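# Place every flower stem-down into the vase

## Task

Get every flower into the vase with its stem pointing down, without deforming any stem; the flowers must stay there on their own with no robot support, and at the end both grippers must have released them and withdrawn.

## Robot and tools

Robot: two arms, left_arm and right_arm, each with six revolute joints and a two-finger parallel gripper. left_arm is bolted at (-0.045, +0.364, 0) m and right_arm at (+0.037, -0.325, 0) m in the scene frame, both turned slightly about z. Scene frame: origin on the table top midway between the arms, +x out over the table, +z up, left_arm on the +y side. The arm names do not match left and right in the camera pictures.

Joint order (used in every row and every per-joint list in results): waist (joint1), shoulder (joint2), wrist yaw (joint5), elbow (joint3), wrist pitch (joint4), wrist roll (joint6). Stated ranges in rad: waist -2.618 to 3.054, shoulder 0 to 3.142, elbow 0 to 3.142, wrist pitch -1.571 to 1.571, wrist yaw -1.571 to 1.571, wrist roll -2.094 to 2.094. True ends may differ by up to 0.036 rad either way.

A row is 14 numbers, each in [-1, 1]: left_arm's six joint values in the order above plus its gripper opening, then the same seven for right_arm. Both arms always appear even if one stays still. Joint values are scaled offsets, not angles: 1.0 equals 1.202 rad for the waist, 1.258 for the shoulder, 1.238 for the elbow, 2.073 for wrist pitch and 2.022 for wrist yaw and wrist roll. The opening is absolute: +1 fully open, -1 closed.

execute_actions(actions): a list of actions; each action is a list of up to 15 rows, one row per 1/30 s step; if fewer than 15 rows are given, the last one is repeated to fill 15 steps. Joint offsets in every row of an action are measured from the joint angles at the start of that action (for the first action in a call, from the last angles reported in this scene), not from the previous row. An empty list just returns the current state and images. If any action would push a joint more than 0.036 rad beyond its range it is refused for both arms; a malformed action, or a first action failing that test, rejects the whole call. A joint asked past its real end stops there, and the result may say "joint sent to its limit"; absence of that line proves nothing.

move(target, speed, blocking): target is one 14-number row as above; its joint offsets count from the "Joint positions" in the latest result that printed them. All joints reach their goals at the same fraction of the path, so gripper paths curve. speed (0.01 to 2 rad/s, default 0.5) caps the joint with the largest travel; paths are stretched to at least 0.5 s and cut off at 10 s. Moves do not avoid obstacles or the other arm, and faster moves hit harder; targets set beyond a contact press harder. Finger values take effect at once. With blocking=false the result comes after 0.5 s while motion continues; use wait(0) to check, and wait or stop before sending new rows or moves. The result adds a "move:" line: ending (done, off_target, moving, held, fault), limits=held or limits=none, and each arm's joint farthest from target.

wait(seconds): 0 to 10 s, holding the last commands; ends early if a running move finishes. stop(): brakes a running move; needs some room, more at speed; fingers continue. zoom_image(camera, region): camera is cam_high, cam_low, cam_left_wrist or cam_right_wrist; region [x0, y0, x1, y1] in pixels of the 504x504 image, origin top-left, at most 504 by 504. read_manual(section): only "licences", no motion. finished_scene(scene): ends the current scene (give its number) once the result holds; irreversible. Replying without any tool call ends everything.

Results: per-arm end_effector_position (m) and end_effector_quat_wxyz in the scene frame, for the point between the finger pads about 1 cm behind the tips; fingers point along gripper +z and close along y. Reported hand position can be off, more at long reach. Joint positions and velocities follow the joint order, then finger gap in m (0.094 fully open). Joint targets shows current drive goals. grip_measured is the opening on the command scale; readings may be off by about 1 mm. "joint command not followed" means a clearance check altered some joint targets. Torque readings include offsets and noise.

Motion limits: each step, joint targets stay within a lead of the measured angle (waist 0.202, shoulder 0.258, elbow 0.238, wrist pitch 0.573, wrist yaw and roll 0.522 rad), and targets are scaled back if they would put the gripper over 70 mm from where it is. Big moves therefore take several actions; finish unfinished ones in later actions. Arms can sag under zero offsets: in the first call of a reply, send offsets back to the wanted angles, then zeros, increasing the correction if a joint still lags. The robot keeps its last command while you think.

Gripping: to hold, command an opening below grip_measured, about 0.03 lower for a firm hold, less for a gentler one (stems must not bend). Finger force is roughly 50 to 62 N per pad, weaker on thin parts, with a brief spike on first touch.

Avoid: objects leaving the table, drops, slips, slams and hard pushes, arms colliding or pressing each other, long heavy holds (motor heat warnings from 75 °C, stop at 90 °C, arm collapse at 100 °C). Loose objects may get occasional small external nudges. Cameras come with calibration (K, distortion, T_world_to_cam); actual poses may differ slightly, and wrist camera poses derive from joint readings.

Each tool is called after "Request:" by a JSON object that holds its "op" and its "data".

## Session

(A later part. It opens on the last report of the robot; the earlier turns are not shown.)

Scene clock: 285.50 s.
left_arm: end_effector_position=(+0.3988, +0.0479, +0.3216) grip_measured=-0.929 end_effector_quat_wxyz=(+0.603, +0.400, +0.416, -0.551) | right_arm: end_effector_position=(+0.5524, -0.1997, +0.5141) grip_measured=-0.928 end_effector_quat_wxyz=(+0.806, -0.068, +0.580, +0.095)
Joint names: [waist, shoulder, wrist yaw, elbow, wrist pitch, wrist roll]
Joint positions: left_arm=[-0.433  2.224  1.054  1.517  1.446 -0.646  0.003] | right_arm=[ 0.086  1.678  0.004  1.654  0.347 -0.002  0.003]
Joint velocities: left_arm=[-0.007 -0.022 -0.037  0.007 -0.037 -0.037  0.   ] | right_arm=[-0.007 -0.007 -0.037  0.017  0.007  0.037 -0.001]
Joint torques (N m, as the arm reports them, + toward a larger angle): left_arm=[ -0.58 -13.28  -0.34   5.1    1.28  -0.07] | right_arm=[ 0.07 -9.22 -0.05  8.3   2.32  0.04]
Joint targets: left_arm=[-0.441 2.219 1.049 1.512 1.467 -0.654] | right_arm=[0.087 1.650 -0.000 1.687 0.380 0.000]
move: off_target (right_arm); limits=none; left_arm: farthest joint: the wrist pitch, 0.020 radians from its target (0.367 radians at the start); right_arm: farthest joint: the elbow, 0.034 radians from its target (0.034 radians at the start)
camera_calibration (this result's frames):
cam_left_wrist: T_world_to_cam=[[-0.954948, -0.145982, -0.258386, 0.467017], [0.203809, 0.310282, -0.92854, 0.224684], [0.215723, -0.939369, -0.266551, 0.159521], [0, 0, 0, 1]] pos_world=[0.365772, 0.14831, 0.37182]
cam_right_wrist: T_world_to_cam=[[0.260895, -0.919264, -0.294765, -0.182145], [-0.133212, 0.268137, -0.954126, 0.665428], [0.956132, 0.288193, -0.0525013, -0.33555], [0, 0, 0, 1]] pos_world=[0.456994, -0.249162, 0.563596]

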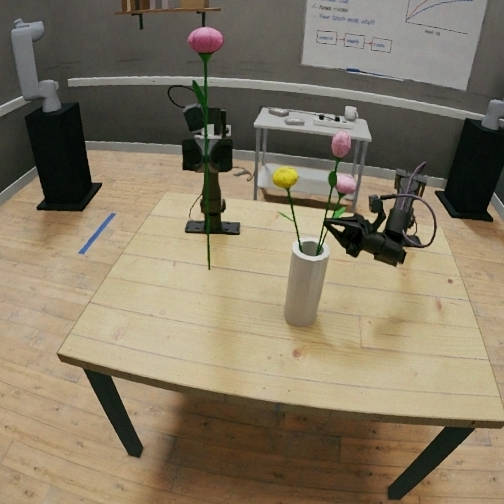

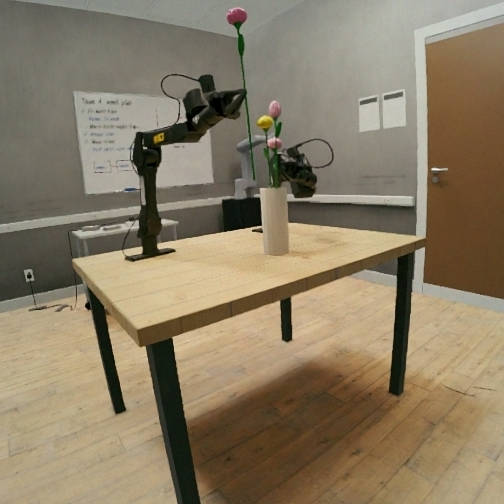

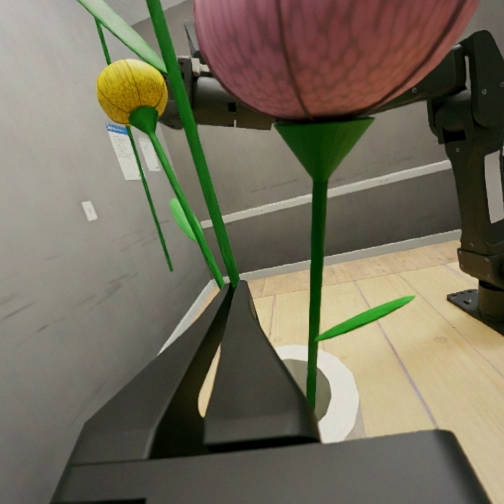

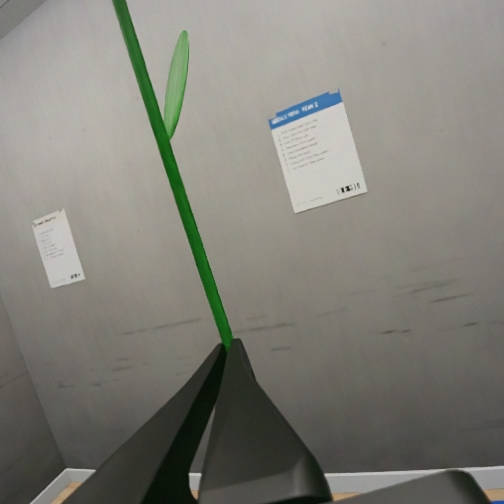

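Request:
{"op": "move", "data": {"target": [-0.0067,0.0,-0.002,0.0,0.01,-0.004,-0.7,0.001,-0.022,-0.002,0.027,0.0159,0.001,-0.96], "speed": 0.2}}

Request:
{"op": "zoom_image", "data": {"camera": "cam_high", "region": [260, 100, 440, 280]}}

Scene clock: 291.60 s.
left_arm: end_effector_position=(+0.3986, +0.0479, +0.3218) grip_measured=-0.702 end_effector_quat_wxyz=(+0.603, +0.400, +0.416, -0.551) | right_arm: end_effector_position=(+0.5524, -0.1997, +0.5141) grip_measured=-0.928 end_effector_quat_wxyz=(+0.806, -0.068, +0.580, +0.095)
Joint names: [waist, shoulder, wrist yaw, elbow, wrist pitch, wrist roll]
Joint positions: left_arm=[-0.433  2.224  1.054  1.517  1.448 -0.646  0.014] | right_arm=[ 0.086  1.678  0.004  1.654  0.347 -0.002  0.003]
Joint velocities: left_arm=[ 0.017  0.012 -0.007  0.002 -0.022 -0.081 -0.   ] | right_arm=[ 0.002 -0.017 -0.037 -0.007 -0.051 -0.007  0.   ]
Joint torques (N m, as the arm reports them, + toward a larger angle): left_arm=[ -0.59 -12.92  -0.33   5.5    1.24  -0.05] | right_arm=[-0.08 -9.25 -0.1   8.25  2.3   0.03]
Joint targets: left_arm=[-0.441 2.224 1.049 1.517 1.467 -0.654] | right_arm=[0.087 1.650 -0.000 1.687 0.380 0.000]
move: off_target (right_arm); limits=none; left_arm: farthest joint: the wrist pitch, 0.018 radians from its target (0.020 radians at the start); right_arm: farthest joint: the elbow, 0.034 radians from its target (0.034 radians at the start)
camera_calibration (this result's frames):
cam_left_wrist: T_world_to_cam=[[-0.954481, -0.146143, -0.260016, 0.467247], [0.205482, 0.309703, -0.928365, 0.224214], [0.216202, -0.939535, -0.265576, 0.159188], [0, 0, 0, 1]] pos_world=[0.36549, 0.148408, 0.371921]
cam_right_wrist: T_world_to_cam=[[0.260895, -0.919264, -0.294765, -0.182145], [-0.133212, 0.268137, -0.954126, 0.665428], [0.956132, 0.288193, -0.0525013, -0.33555], [0, 0, 0, 1]] pos_world=[0.456994, -0.249162, 0.563596]

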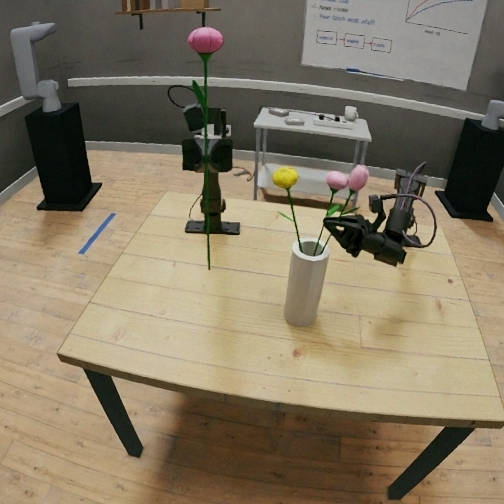

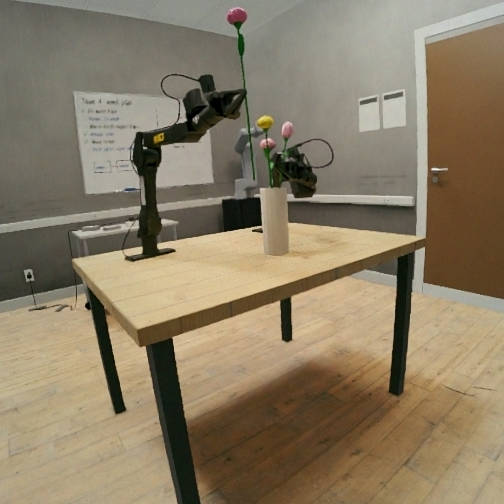

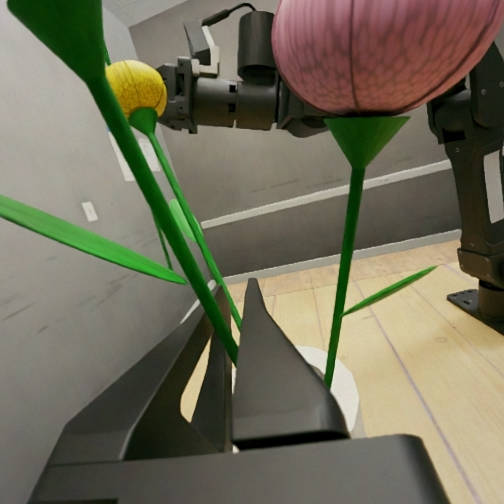

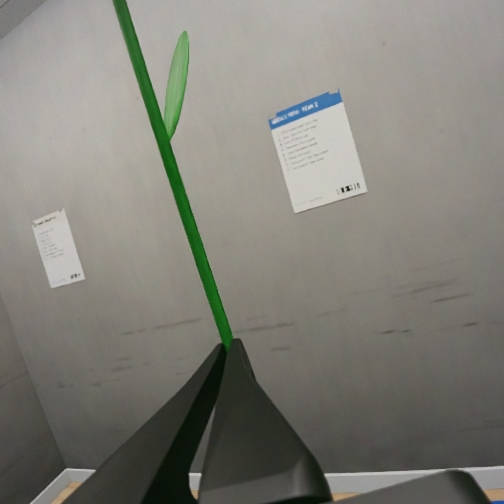

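Region (260, 100, 440, 280) of cam_high's 504x504 image, scaled by 2.800, with more detail than that image has.

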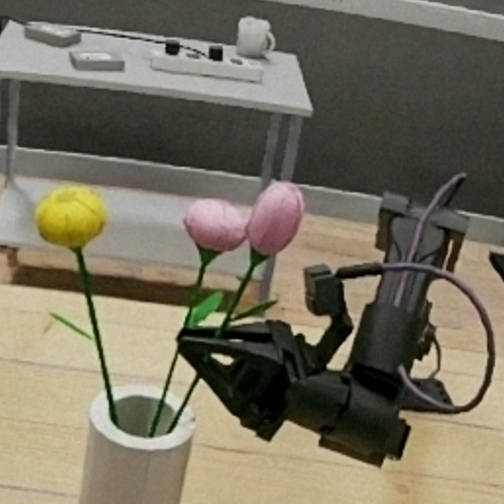

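Request:
{"op": "move", "data": {"target": [0.1256,-0.119,-0.002,-0.173,0.05,-0.004,-0.7,0.392,-0.144,-0.002,-0.0897,-0.025,0.001,-0.96], "speed": 0.25}}

Request:
{"op": "zoom_image", "data": {"camera": "cam_high", "region": [220, 80, 440, 300]}}

Request:
{"op": "zoom_image", "data": {"camera": "cam_low", "region": [210, 70, 350, 210]}}

Scene clock: 314.20 s.
left_arm: end_effector_position=(+0.4022, +0.1211, +0.3222) grip_measured=-0.702 end_effector_quat_wxyz=(+0.642, +0.370, +0.442, -0.506) | right_arm: end_effector_position=(+0.4104, -0.0076, +0.5202) grip_measured=-0.928 end_effector_quat_wxyz=(+0.756, -0.204, +0.557, +0.276)
Joint names: [waist, shoulder, wrist yaw, elbow, wrist pitch, wrist roll]
Joint positions: left_arm=[-0.291  2.101  1.054  1.312  1.534 -0.646  0.014] | right_arm=[ 0.551  1.528  0.002  1.545  0.284 -0.002  0.003]
Joint velocities: left_arm=[-0.007  0.017 -0.051  0.002  0.022 -0.037 -0.001] | right_arm=[-0.007 -0.017 -0.007  0.002  0.007 -0.007  0.001]
Joint torques (N m, as the arm reports them, + toward a larger angle): left_arm=[  0.56 -14.1   -0.32   4.66   1.23  -0.05] | right_arm=[ 0.39 -8.28 -0.09  5.87  2.11  0.02]
Joint targets: left_arm=[-0.282 2.075 1.050 1.303 1.552 -0.654] | right_arm=[0.557 1.497 -0.000 1.543 0.296 0.000]
move: off_target (left_arm, right_arm); limits=none; left_arm: farthest joint: the shoulder, 0.027 radians from its target (0.150 radians at the start); right_arm: farthest joint: the shoulder, 0.031 radians from its target (0.181 radians at the start)
camera_calibration (this result's frames):
cam_left_wrist: T_world_to_cam=[[-0.923294, -0.279866, -0.263064, 0.486173], [0.162755, 0.335299, -0.927947, 0.215095], [0.347906, -0.899583, -0.26403, 0.16893], [0, 0, 0, 1]] pos_world=[0.355101, 0.215909, 0.372094]
cam_right_wrist: T_world_to_cam=[[0.641554, -0.708009, -0.29518, -0.121206], [-0.255435, 0.165664, -0.952527, 0.649335], [0.723299, 0.686497, -0.0745675, -0.144773], [0, 0, 0, 1]] pos_world=[0.348337, -0.0940002, 0.571937]

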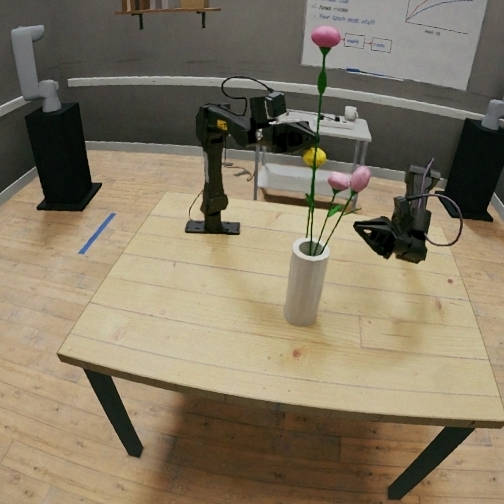

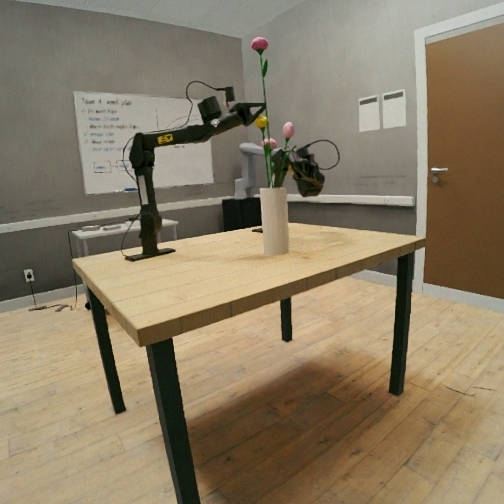

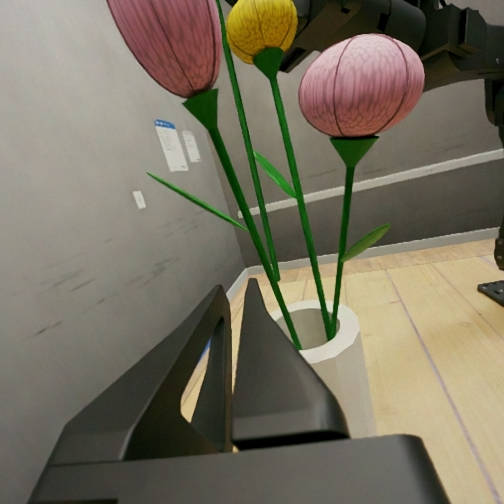

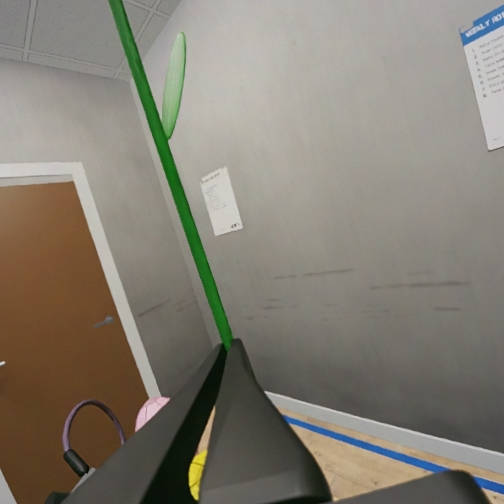

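Region (220, 80, 440, 300) of cam_high's 504x504 image, scaled by 2.291, with more detail than that image has.

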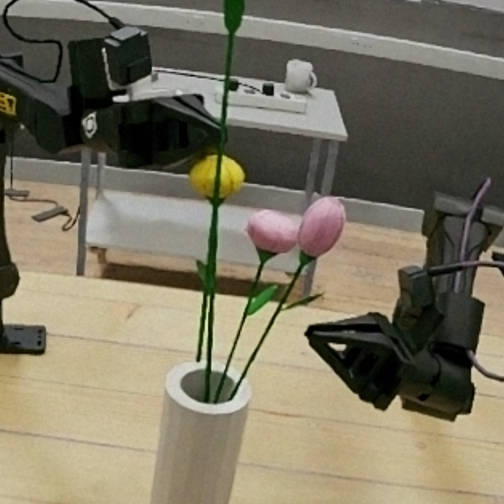

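Region (210, 70, 350, 210) of cam_low's 504x504 image, scaled by 3.600, with more detail than that image has.

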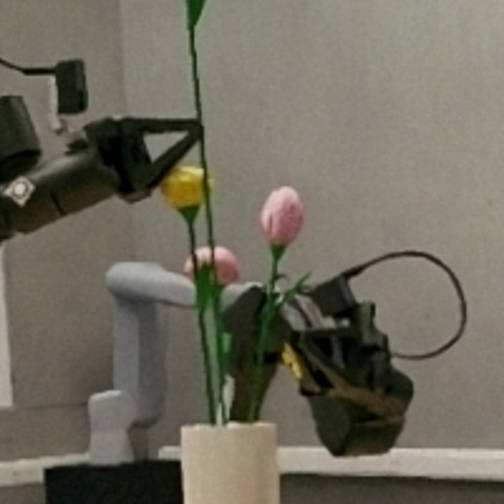

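Request:
{"op": "move", "data": {"target": [0.416,-0.716,-0.52,-0.252,-0.74,0.32,0.5,-0.105,-0.0246,-0.001,0.0,0.005,0.001,-0.96], "speed": 0.6}}

Request:
{"op": "zoom_image", "data": {"camera": "cam_high", "region": [220, 80, 440, 300]}}

Request:
{"op": "zoom_image", "data": {"camera": "cam_low", "region": [210, 70, 350, 210]}}

Scene clock: 344.70 s.
left_arm: end_effector_position=(+0.3611, +0.4887, +0.3238) grip_measured=+0.498 end_effector_quat_wxyz=(+0.626, -0.113, +0.766, +0.088) | right_arm: end_effector_position=(+0.4455, -0.0529, +0.5176) grip_measured=-0.928 end_effector_quat_wxyz=(+0.768, -0.172, +0.572, +0.231)
Joint names: [waist, shoulder, wrist yaw, elbow, wrist pitch, wrist roll]
Joint positions: left_arm=[ 0.201  1.22   0.014  1.007  0.011 -0.004  0.07 ] | right_arm=[ 0.434  1.528  0.002  1.545  0.273 -0.002  0.003]
Joint velocities: left_arm=[-0.022  0.012 -0.066 -0.017 -0.007  0.007 -0.001] | right_arm=[ 0.002 -0.012 -0.022 -0.002  0.037 -0.051  0.   ]
Joint torques (N m, as the arm reports them, + toward a larger angle): left_arm=[ 0.62 -6.73 -0.11  6.23  1.96  0.09] | right_arm=[-0.72 -8.23 -0.03  6.15  2.23  0.03]
Joint targets: left_arm=[0.210 1.201 0.002 1.000 -0.000 0.002] | right_arm=[0.425 1.497 0.000 1.545 0.294 0.000]
move: off_target (right_arm); limits=none; left_arm: farthest joint: the shoulder, 0.020 radians from its target (0.901 radians at the start); right_arm: farthest joint: the shoulder, 0.031 radians from its target (0.031 radians at the start)
camera_calibration (this result's frames):
cam_left_wrist: T_world_to_cam=[[0.221283, -0.946652, -0.234272, 0.454698], [-0.759792, -0.016758, -0.649951, 0.515218], [0.611351, 0.321821, -0.722967, -0.0290808], [0, 0, 0, 1]] pos_world=[0.30862, 0.448433, 0.420365]
cam_right_wrist: T_world_to_cam=[[0.552102, -0.779657, -0.295496, -0.14025], [-0.24287, 0.188656, -0.951537, 0.658472], [0.79762, 0.597113, -0.0851981, -0.171628], [0, 0, 0, 1]] pos_world=[0.374249, -0.13109, 0.570495]

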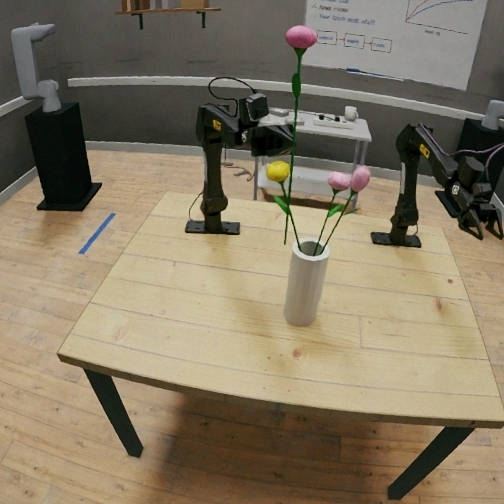

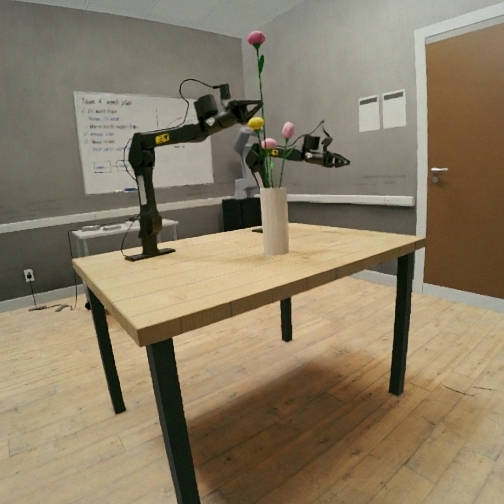

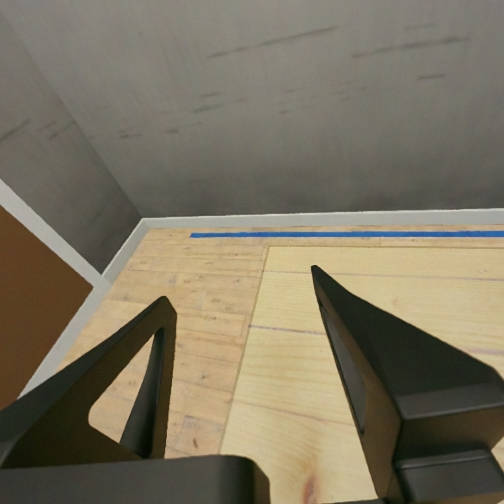

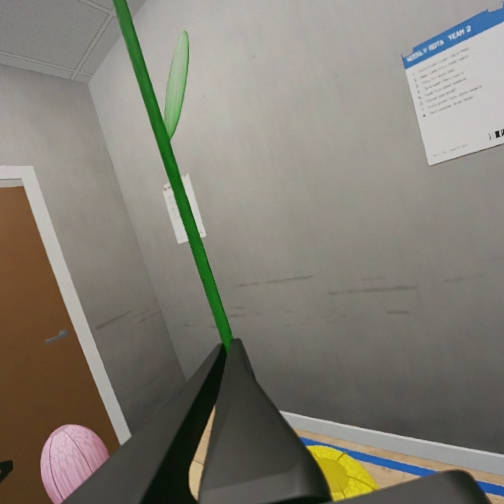

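Region (220, 80, 440, 300) of cam_high's 504x504 image, scaled by 2.291, with more detail than that image has.

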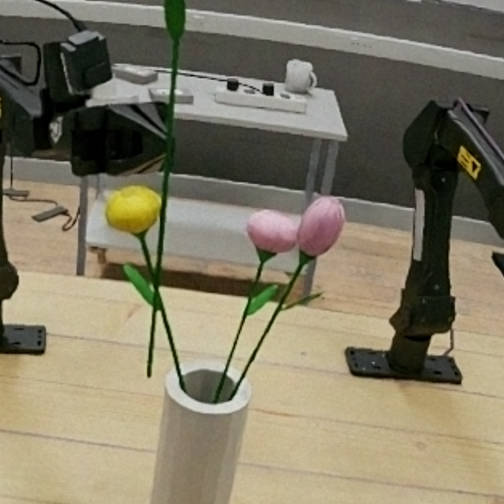

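Region (210, 70, 350, 210) of cam_low's 504x504 image, scaled by 3.600, with more detail than that image has.

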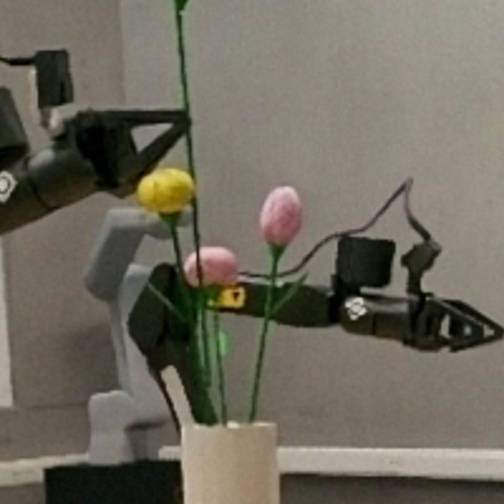

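Request:
{"op": "move", "data": {"target": [0.0075,-0.015,-0.006,-0.005,-0.005,0.002,0.5,0.102,-0.0246,-0.001,0.0,0.0154,0.001,-0.96], "speed": 0.2}}

Request:
{"op": "zoom_image", "data": {"camera": "cam_high", "region": [220, 80, 440, 300]}}

Request:
{"op": "zoom_image", "data": {"camera": "cam_low", "region": [210, 70, 350, 210]}}

Scene clock: 355.23 s.
left_arm: end_effector_position=(+0.3611, +0.4888, +0.3237) grip_measured=+0.498 end_effector_quat_wxyz=(+0.626, -0.114, +0.766, +0.088) | right_arm: end_effector_position=(+0.4113, -0.0073, +0.5173) grip_measured=-0.928 end_effector_quat_wxyz=(+0.753, -0.206, +0.562, +0.275)
Joint names: [waist, shoulder, wrist yaw, elbow, wrist pitch, wrist roll]
Joint positions: left_arm=[ 0.201  1.22   0.013  1.007  0.011 -0.004  0.07 ] | right_arm=[ 0.55   1.528  0.002  1.545  0.272 -0.002  0.003]
Joint velocities: left_arm=[-0.012  0.017  0.022 -0.002  0.022 -0.051 -0.001] | right_arm=[ 0.007  0.002 -0.007 -0.007 -0.081  0.022 -0.   ]
Joint torques (N m, as the arm reports them, + toward a larger angle): left_arm=[ 0.67 -6.65 -0.1   6.32  1.98  0.05] | right_arm=[ 0.32 -8.2  -0.01  6.06  2.35  0.01]
Joint targets: left_arm=[0.210 1.201 0.002 1.001 0.001 -0.001] | right_arm=[0.557 1.497 0.000 1.545 0.305 0.000]
move: off_target (right_arm); limits=none; left_arm: farthest joint: the shoulder, 0.019 radians from its target (0.019 radians at the start); right_arm: farthest joint: the wrist pitch, 0.033 radians from its target (0.032 radians at the start)
camera_calibration (this result's frames):
cam_left_wrist: T_world_to_cam=[[0.221895, -0.946479, -0.234393, 0.45454], [-0.760045, -0.0173047, -0.64964, 0.515374], [0.610815, 0.322301, -0.723206, -0.0291171], [0, 0, 0, 1]] pos_world=[0.308633, 0.448516, 0.420291]
cam_right_wrist: T_world_to_cam=[[0.638543, -0.71062, -0.295435, -0.121032], [-0.264166, 0.158172, -0.951419, 0.649698], [0.722827, 0.685566, -0.086722, -0.139374], [0, 0, 0, 1]] pos_world=[0.349656, -0.093222, 0.570291]

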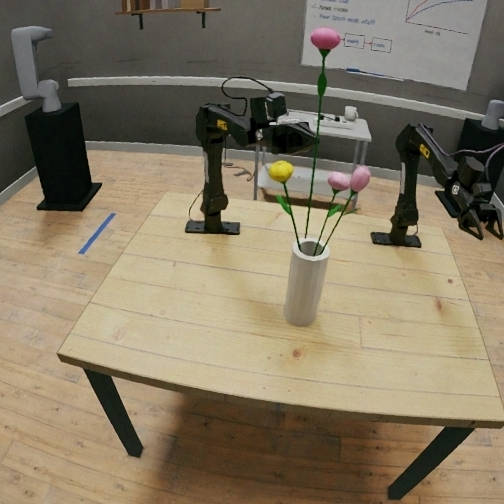

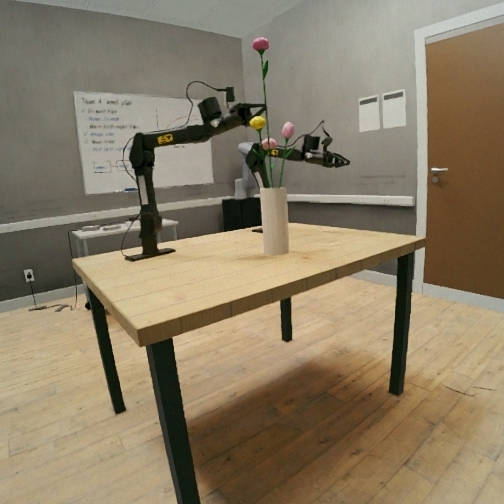

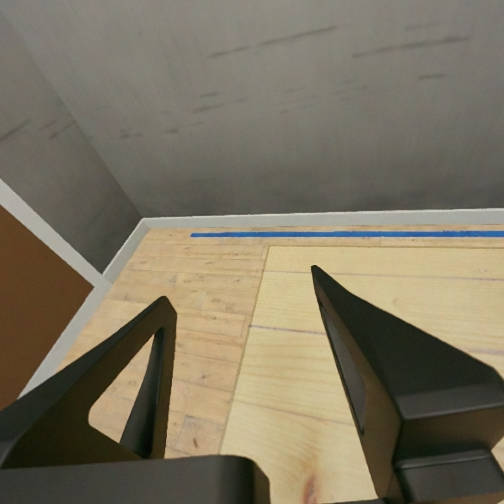

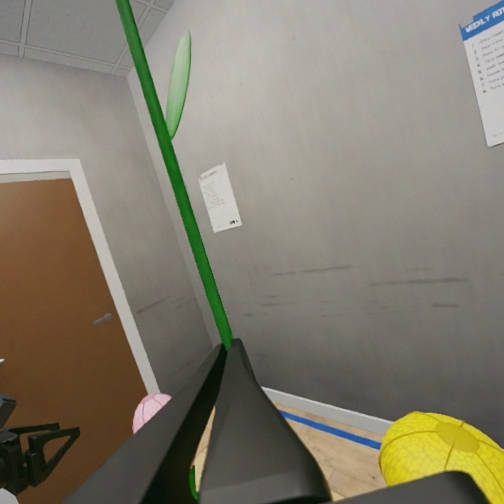

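Region (220, 80, 440, 300) of cam_high's 504x504 image, scaled by 2.291, with more detail than that image has.

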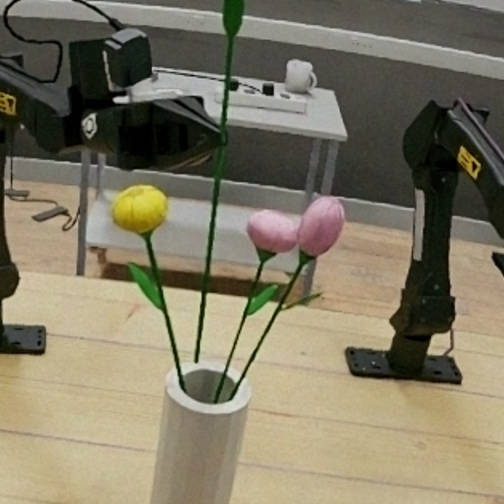

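Region (210, 70, 350, 210) of cam_low's 504x504 image, scaled by 3.600, with more detail than that image has.

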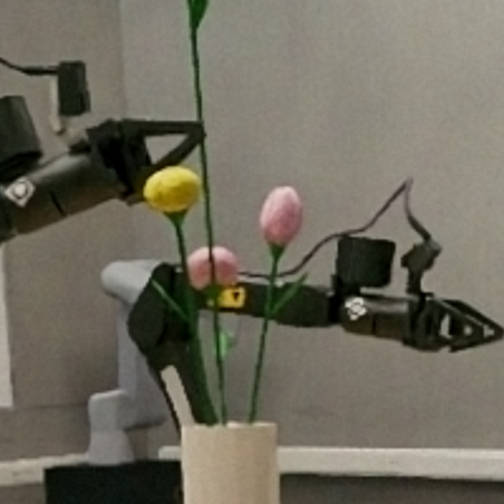

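Request:
{"op": "move", "data": {"target": [0.0075,-0.015,-0.006,-0.005,-0.005,0.002,0.5,0.006,-0.0433,-0.001,-0.3412,0.2065,0.001,-0.96], "speed": 0.25}}

Request:
{"op": "zoom_image", "data": {"camera": "cam_high", "region": [220, 80, 440, 300]}}

Request:
{"op": "zoom_image", "data": {"camera": "cam_low", "region": [210, 70, 350, 210]}}

Scene clock: 373.27 s.
left_arm: end_effector_position=(+0.3610, +0.4889, +0.3237) grip_measured=+0.498 end_effector_quat_wxyz=(+0.626, -0.114, +0.766, +0.089) | right_arm: end_effector_position=(+0.4120, -0.0067, +0.4128) grip_measured=-0.928 end_effector_quat_wxyz=(+0.750, -0.207, +0.566, +0.273)
Joint names: [waist, shoulder, wrist yaw, elbow, wrist pitch, wrist roll]
Joint positions: left_arm=[ 0.201  1.22   0.012  1.007  0.011 -0.004  0.07 ] | right_arm=[ 0.55   1.508  0.002  1.119  0.666 -0.002  0.003]
Joint velocities: left_arm=[ 0.002  0.002 -0.007 -0.002 -0.022  0.022  0.   ] | right_arm=[ 0.007 -0.002  0.037 -0.002 -0.022  0.007  0.   ]
Joint torques (N m, as the arm reports them, + toward a larger angle): left_arm=[ 0.67 -6.65 -0.1   6.36  1.99  0.07] | right_arm=[ 0.43 -8.37 -0.06  6.48  2.38  0.02]
Joint targets: left_arm=[0.210 1.201 0.001 1.001 0.001 -0.000] | right_arm=[0.558 1.474 0.000 1.122 0.700 0.000]
move: off_target (right_arm); limits=none; left_arm: farthest joint: the shoulder, 0.019 radians from its target (0.019 radians at the start); right_arm: farthest joint: the shoulder, 0.034 radians from its target (0.054 radians at the start)
camera_calibration (this result's frames):
cam_left_wrist: T_world_to_cam=[[0.222592, -0.946279, -0.234542, 0.454371], [-0.760061, -0.0177781, -0.649608, 0.515574], [0.610541, 0.322863, -0.723187, -0.029318], [0, 0, 0, 1]] pos_world=[0.308629, 0.448593, 0.420288]
cam_right_wrist: T_world_to_cam=[[0.635962, -0.712806, -0.295735, -0.150746], [-0.272469, 0.151139, -0.95022, 0.553295], [0.72202, 0.684883, -0.0980993, -0.144372], [0, 0, 0, 1]] pos_world=[0.350864, -0.0921992, 0.467009]

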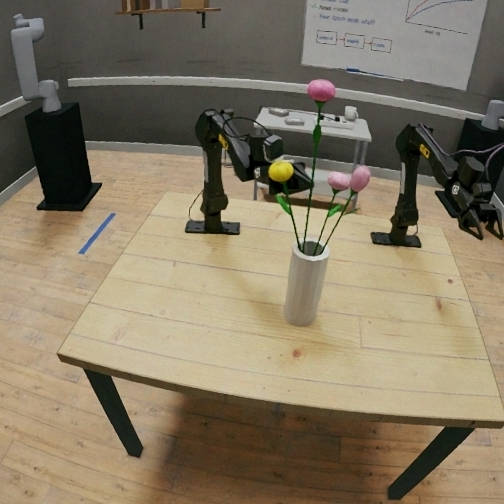

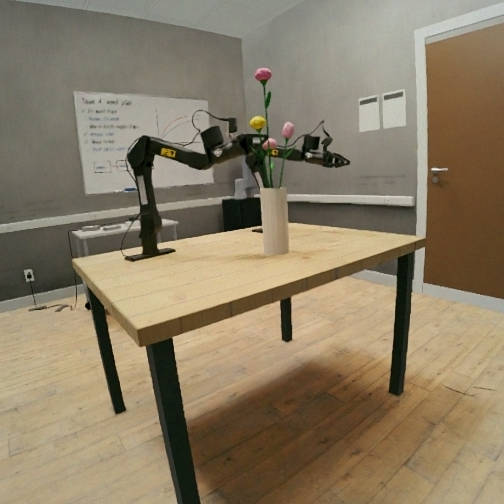

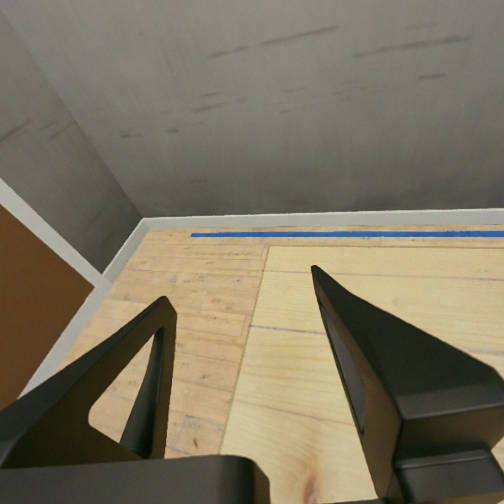

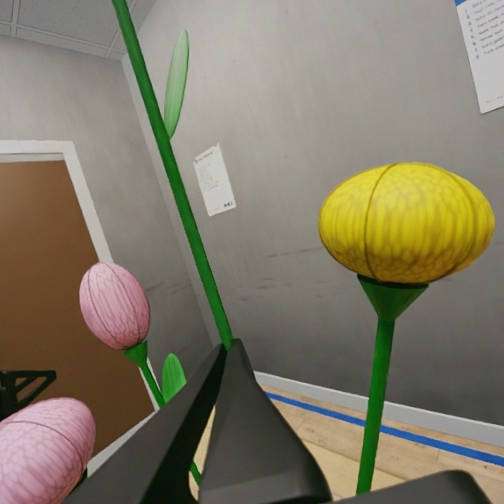

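Region (220, 80, 440, 300) of cam_high's 504x504 image, scaled by 2.291, with more detail than that image has.

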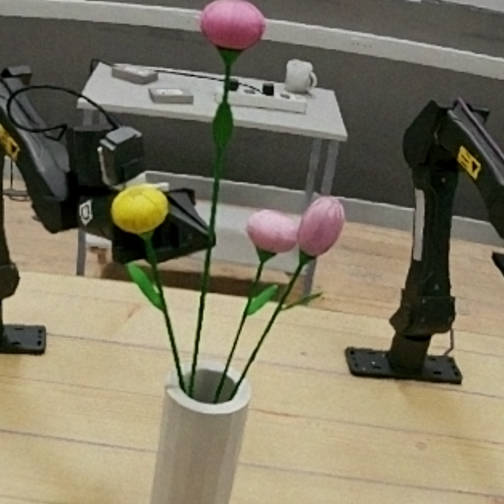

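Region (210, 70, 350, 210) of cam_low's 504x504 image, scaled by 3.600, with more detail than that image has.

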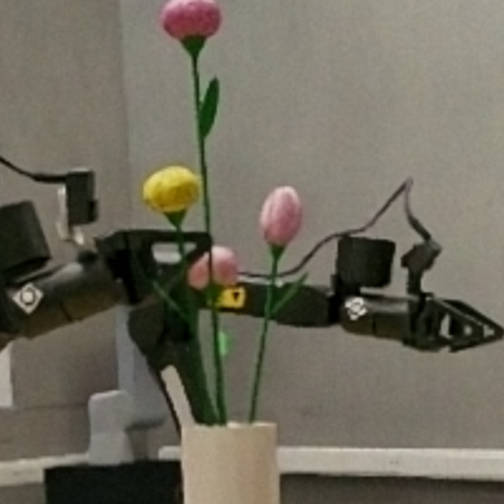

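Request:
{"op": "move", "data": {"target": [0.0075,-0.015,-0.006,-0.005,-0.005,0.002,0.5,0.006,0.101,-0.001,-0.2213,0.2238,0.001,-0.96], "speed": 0.25}}

Request:
{"op": "zoom_image", "data": {"camera": "cam_high", "region": [220, 80, 440, 300]}}

Scene clock: 379.50 s.
left_arm: end_effector_position=(+0.3610, +0.4891, +0.3237) grip_measured=+0.498 end_effector_quat_wxyz=(+0.626, -0.114, +0.766, +0.089) | right_arm: end_effector_position=(+0.4108, -0.0077, +0.3221) grip_measured=-0.928 end_effector_quat_wxyz=(+0.756, -0.204, +0.557, +0.276)
Joint names: [waist, shoulder, wrist yaw, elbow, wrist pitch, wrist roll]
Joint positions: left_arm=[ 0.201  1.22   0.012  1.007  0.011 -0.004  0.07 ] | right_arm=[ 0.55   1.641  0.002  0.845  1.097 -0.002  0.003]
Joint velocities: left_arm=[-0.002 -0.012  0.022 -0.002  0.007 -0.007 -0.001] | right_arm=[-0.017 -0.012  0.007  0.002 -0.051  0.081 -0.   ]
Joint torques (N m, as the arm reports them, + toward a larger angle): left_arm=[ 0.64 -6.63 -0.1   6.3   1.99  0.05] | right_arm=[ 0.56 -7.18 -0.04  5.71  2.31  0.03]
Joint targets: left_arm=[0.210 1.201 0.000 1.001 0.001 -0.000] | right_arm=[0.558 1.634 0.000 0.845 1.130 0.000]
move: off_target (right_arm); limits=none; left_arm: farthest joint: the shoulder, 0.019 radians from its target (0.019 radians at the start); right_arm: farthest joint: the wrist pitch, 0.033 radians from its target (0.463 radians at the start)
camera_calibration (this result's frames):
cam_left_wrist: T_world_to_cam=[[0.223288, -0.946078, -0.23469, 0.454201], [-0.760077, -0.0182514, -0.649576, 0.515774], [0.610266, 0.323425, -0.723167, -0.0295187], [0, 0, 0, 1]] pos_world=[0.308624, 0.44867, 0.420284]
cam_right_wrist: T_world_to_cam=[[0.641036, -0.708509, -0.295108, -0.179789], [-0.256131, 0.164979, -0.952459, 0.461032], [0.723512, 0.686147, -0.0757132, -0.159519], [0, 0, 0, 1]] pos_world=[0.34875, -0.0939894, 0.37398]

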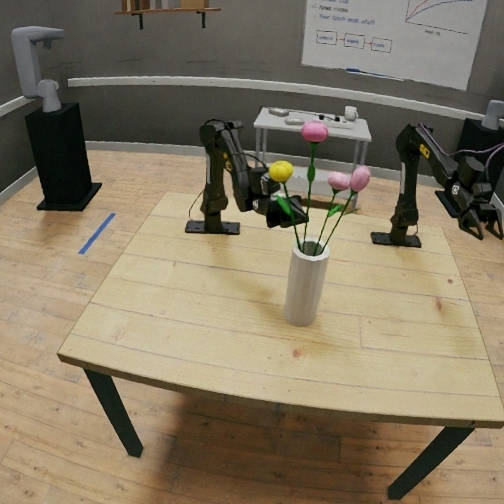

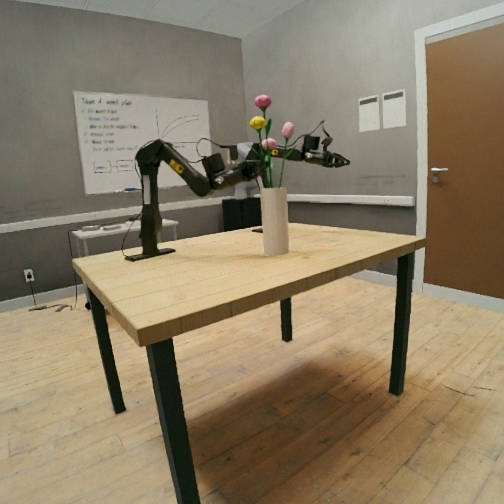

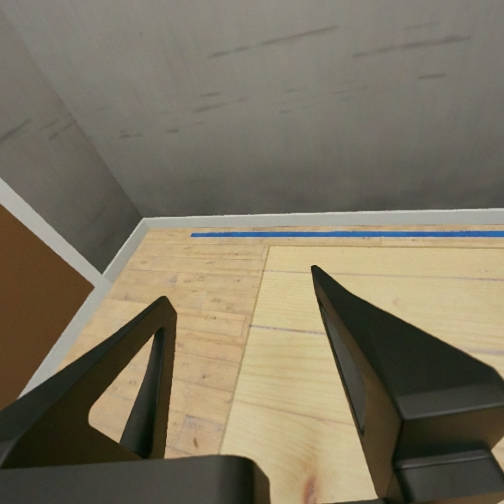

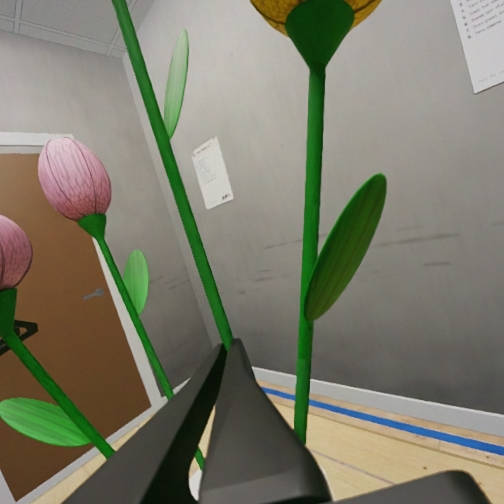

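Region (220, 80, 440, 300) of cam_high's 504x504 image, scaled by 2.291, with more detail than that image has.

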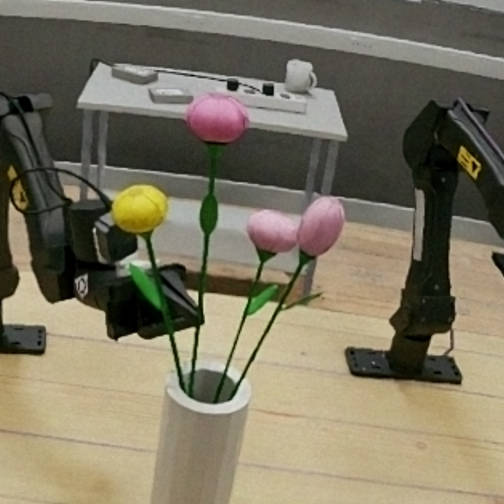

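Release.

Request:
{"op": "move", "data": {"target": [0.0075,-0.015,-0.006,-0.005,-0.005,0.002,0.5,0.006,0.0,-0.001,0.0,0.016,0.001,-0.7], "speed": 0.2}}

Request:
{"op": "zoom_image", "data": {"camera": "cam_high", "region": [220, 80, 440, 300]}}

Scene clock: 385.30 s.
left_arm: end_effector_position=(+0.3610, +0.4891, +0.3237) grip_measured=+0.498 end_effector_quat_wxyz=(+0.626, -0.114, +0.766, +0.089) | right_arm: end_effector_position=(+0.4105, -0.0080, +0.3236) grip_measured=-0.702 end_effector_quat_wxyz=(+0.758, -0.203, +0.555, +0.276)
Joint names: [waist, shoulder, wrist yaw, elbow, wrist pitch, wrist roll]
Joint positions: left_arm=[ 0.201  1.22   0.011  1.007  0.011 -0.004  0.07 ] | right_arm=[ 0.55   1.641  0.002  0.845  1.103 -0.002  0.014]
Joint velocities: left_arm=[ 0.012  0.002 -0.066  0.012 -0.051  0.007  0.001] | right_arm=[-0.007  0.017 -0.037  0.002 -0.007  0.007  0.001]
Joint torques (N m, as the arm reports them, + toward a larger angle): left_arm=[ 0.64 -6.69 -0.09  6.31  1.98  0.06] | right_arm=[ 0.54 -6.63 -0.07  5.46  2.25  0.05]
Joint targets: left_arm=[0.210 1.201 -0.000 1.001 0.001 -0.000] | right_arm=[0.558 1.641 0.000 0.845 1.130 0.000]
move: off_target (right_arm); limits=none; left_arm: farthest joint: the shoulder, 0.019 radians from its target (0.019 radians at the start); right_arm: farthest joint: the wrist pitch, 0.027 radians from its target (0.033 radians at the start)
camera_calibration (this result's frames):
cam_left_wrist: T_world_to_cam=[[0.223636, -0.945977, -0.234764, 0.454116], [-0.760085, -0.0184881, -0.649561, 0.515873], [0.610129, 0.323706, -0.723158, -0.029619], [0, 0, 0, 1]] pos_world=[0.308622, 0.448708, 0.420282]
cam_right_wrist: T_world_to_cam=[[0.642496, -0.707272, -0.2949, -0.179977], [-0.251416, 0.168973, -0.953015, 0.460733], [0.723871, 0.686451, -0.0692554, -0.16116], [0, 0, 0, 1]] pos_world=[0.348129, -0.0945157, 0.374849]

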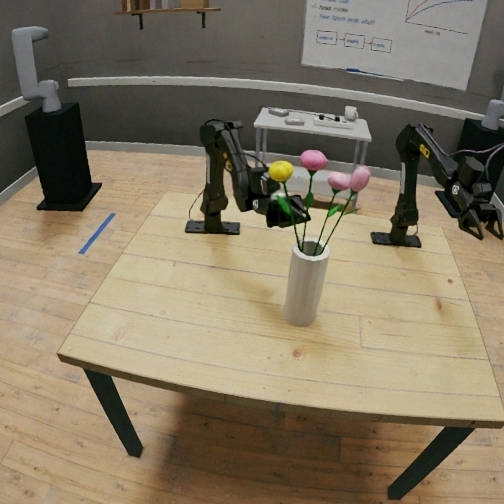

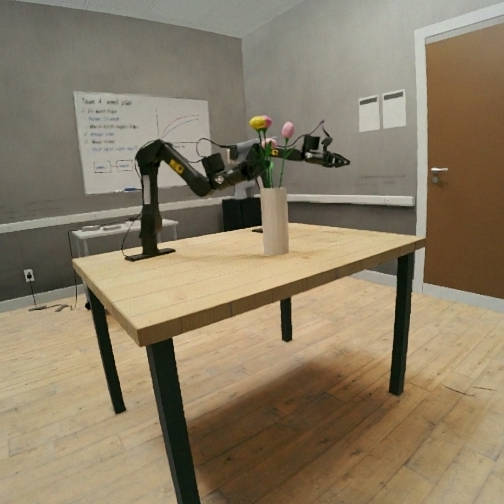

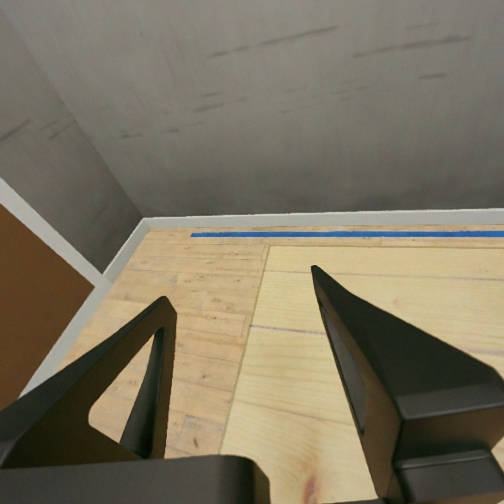

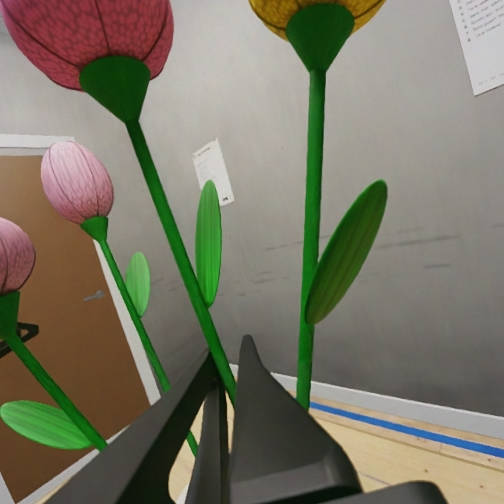

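Region (220, 80, 440, 300) of cam_high's 504x504 image, scaled by 2.291, with more detail than that image has.

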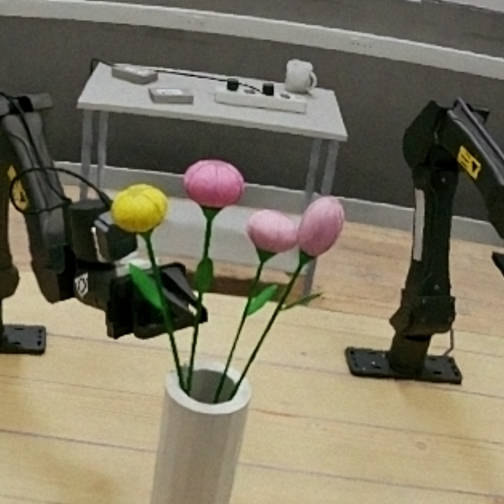

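Request:
{"op": "move", "data": {"target": [0.0075,-0.015,-0.006,-0.005,-0.005,0.002,0.5,0.006,-0.438,-0.001,-0.335,-0.059,0.001,-0.7], "speed": 0.35}}

Scene clock: 391.87 s.
left_arm: end_effector_position=(+0.3609, +0.4893, +0.3237) grip_measured=+0.498 end_effector_quat_wxyz=(+0.626, -0.114, +0.766, +0.089) | right_arm: end_effector_position=(+0.3188, -0.0857, +0.3192) grip_measured=-0.702 end_effector_quat_wxyz=(+0.754, -0.205, +0.560, +0.275)
Joint names: [waist, shoulder, wrist yaw, elbow, wrist pitch, wrist roll]
Joint positions: left_arm=[ 0.201  1.22   0.011  1.007  0.011 -0.004  0.07 ] | right_arm=[ 0.55   1.114  0.002  0.432  0.974 -0.002  0.014]
Joint velocities: left_arm=[-0.022 -0.007  0.051  0.002 -0.051 -0.037 -0.001] | right_arm=[-0.002  0.002  0.022 -0.032  0.007 -0.007 -0.001]
Joint torques (N m, as the arm reports them, + toward a larger angle): left_arm=[ 0.6  -6.7  -0.11  6.31  1.97  0.06] | right_arm=[ 0.53 -4.45 -0.05  5.69  2.06  0.02]
Joint targets: left_arm=[0.210 1.201 -0.001 1.001 0.001 -0.000] | right_arm=[0.558 1.091 0.000 0.430 0.981 0.000]
move: off_target (right_arm); limits=none; left_arm: farthest joint: the shoulder, 0.019 radians from its target (0.019 radians at the start); right_arm: farthest joint: the shoulder, 0.024 radians from its target (0.551 radians at the start)
camera_calibration (this result's frames):
cam_left_wrist: T_world_to_cam=[[0.224333, -0.945775, -0.234912, 0.453946], [-0.7601, -0.0189615, -0.649529, 0.516073], [0.609854, 0.324267, -0.723138, -0.0298195], [0, 0, 0, 1]] pos_world=[0.308618, 0.448786, 0.420278]
cam_right_wrist: T_world_to_cam=[[0.639231, -0.710037, -0.295348, -0.176366], [-0.261951, 0.160049, -0.951717, 0.448739], [0.723025, 0.685734, -0.0836861, -0.0369372], [0, 0, 0, 1]] pos_world=[0.256993, -0.171718, 0.371892]

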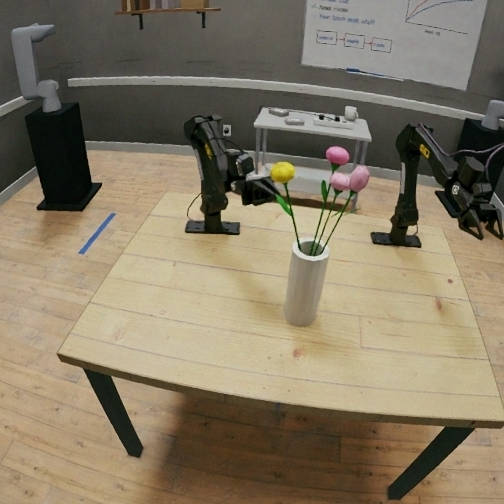

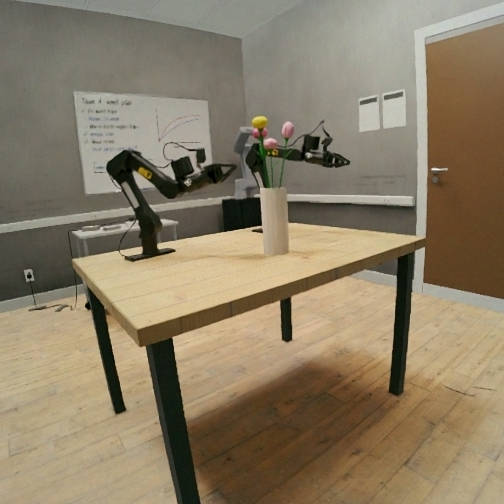

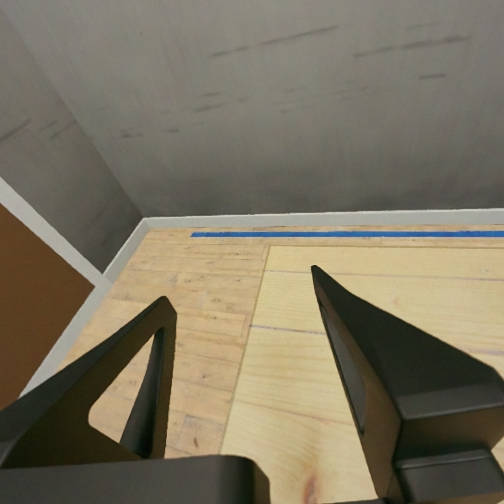

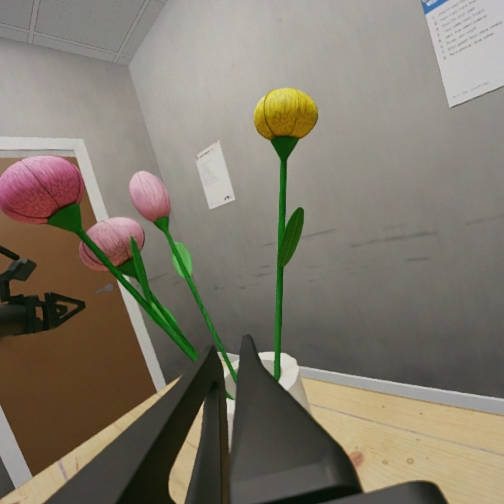

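Request:
{"op": "finished_scene", "data": {"scene": 1}}

The scene is finished: the task was done.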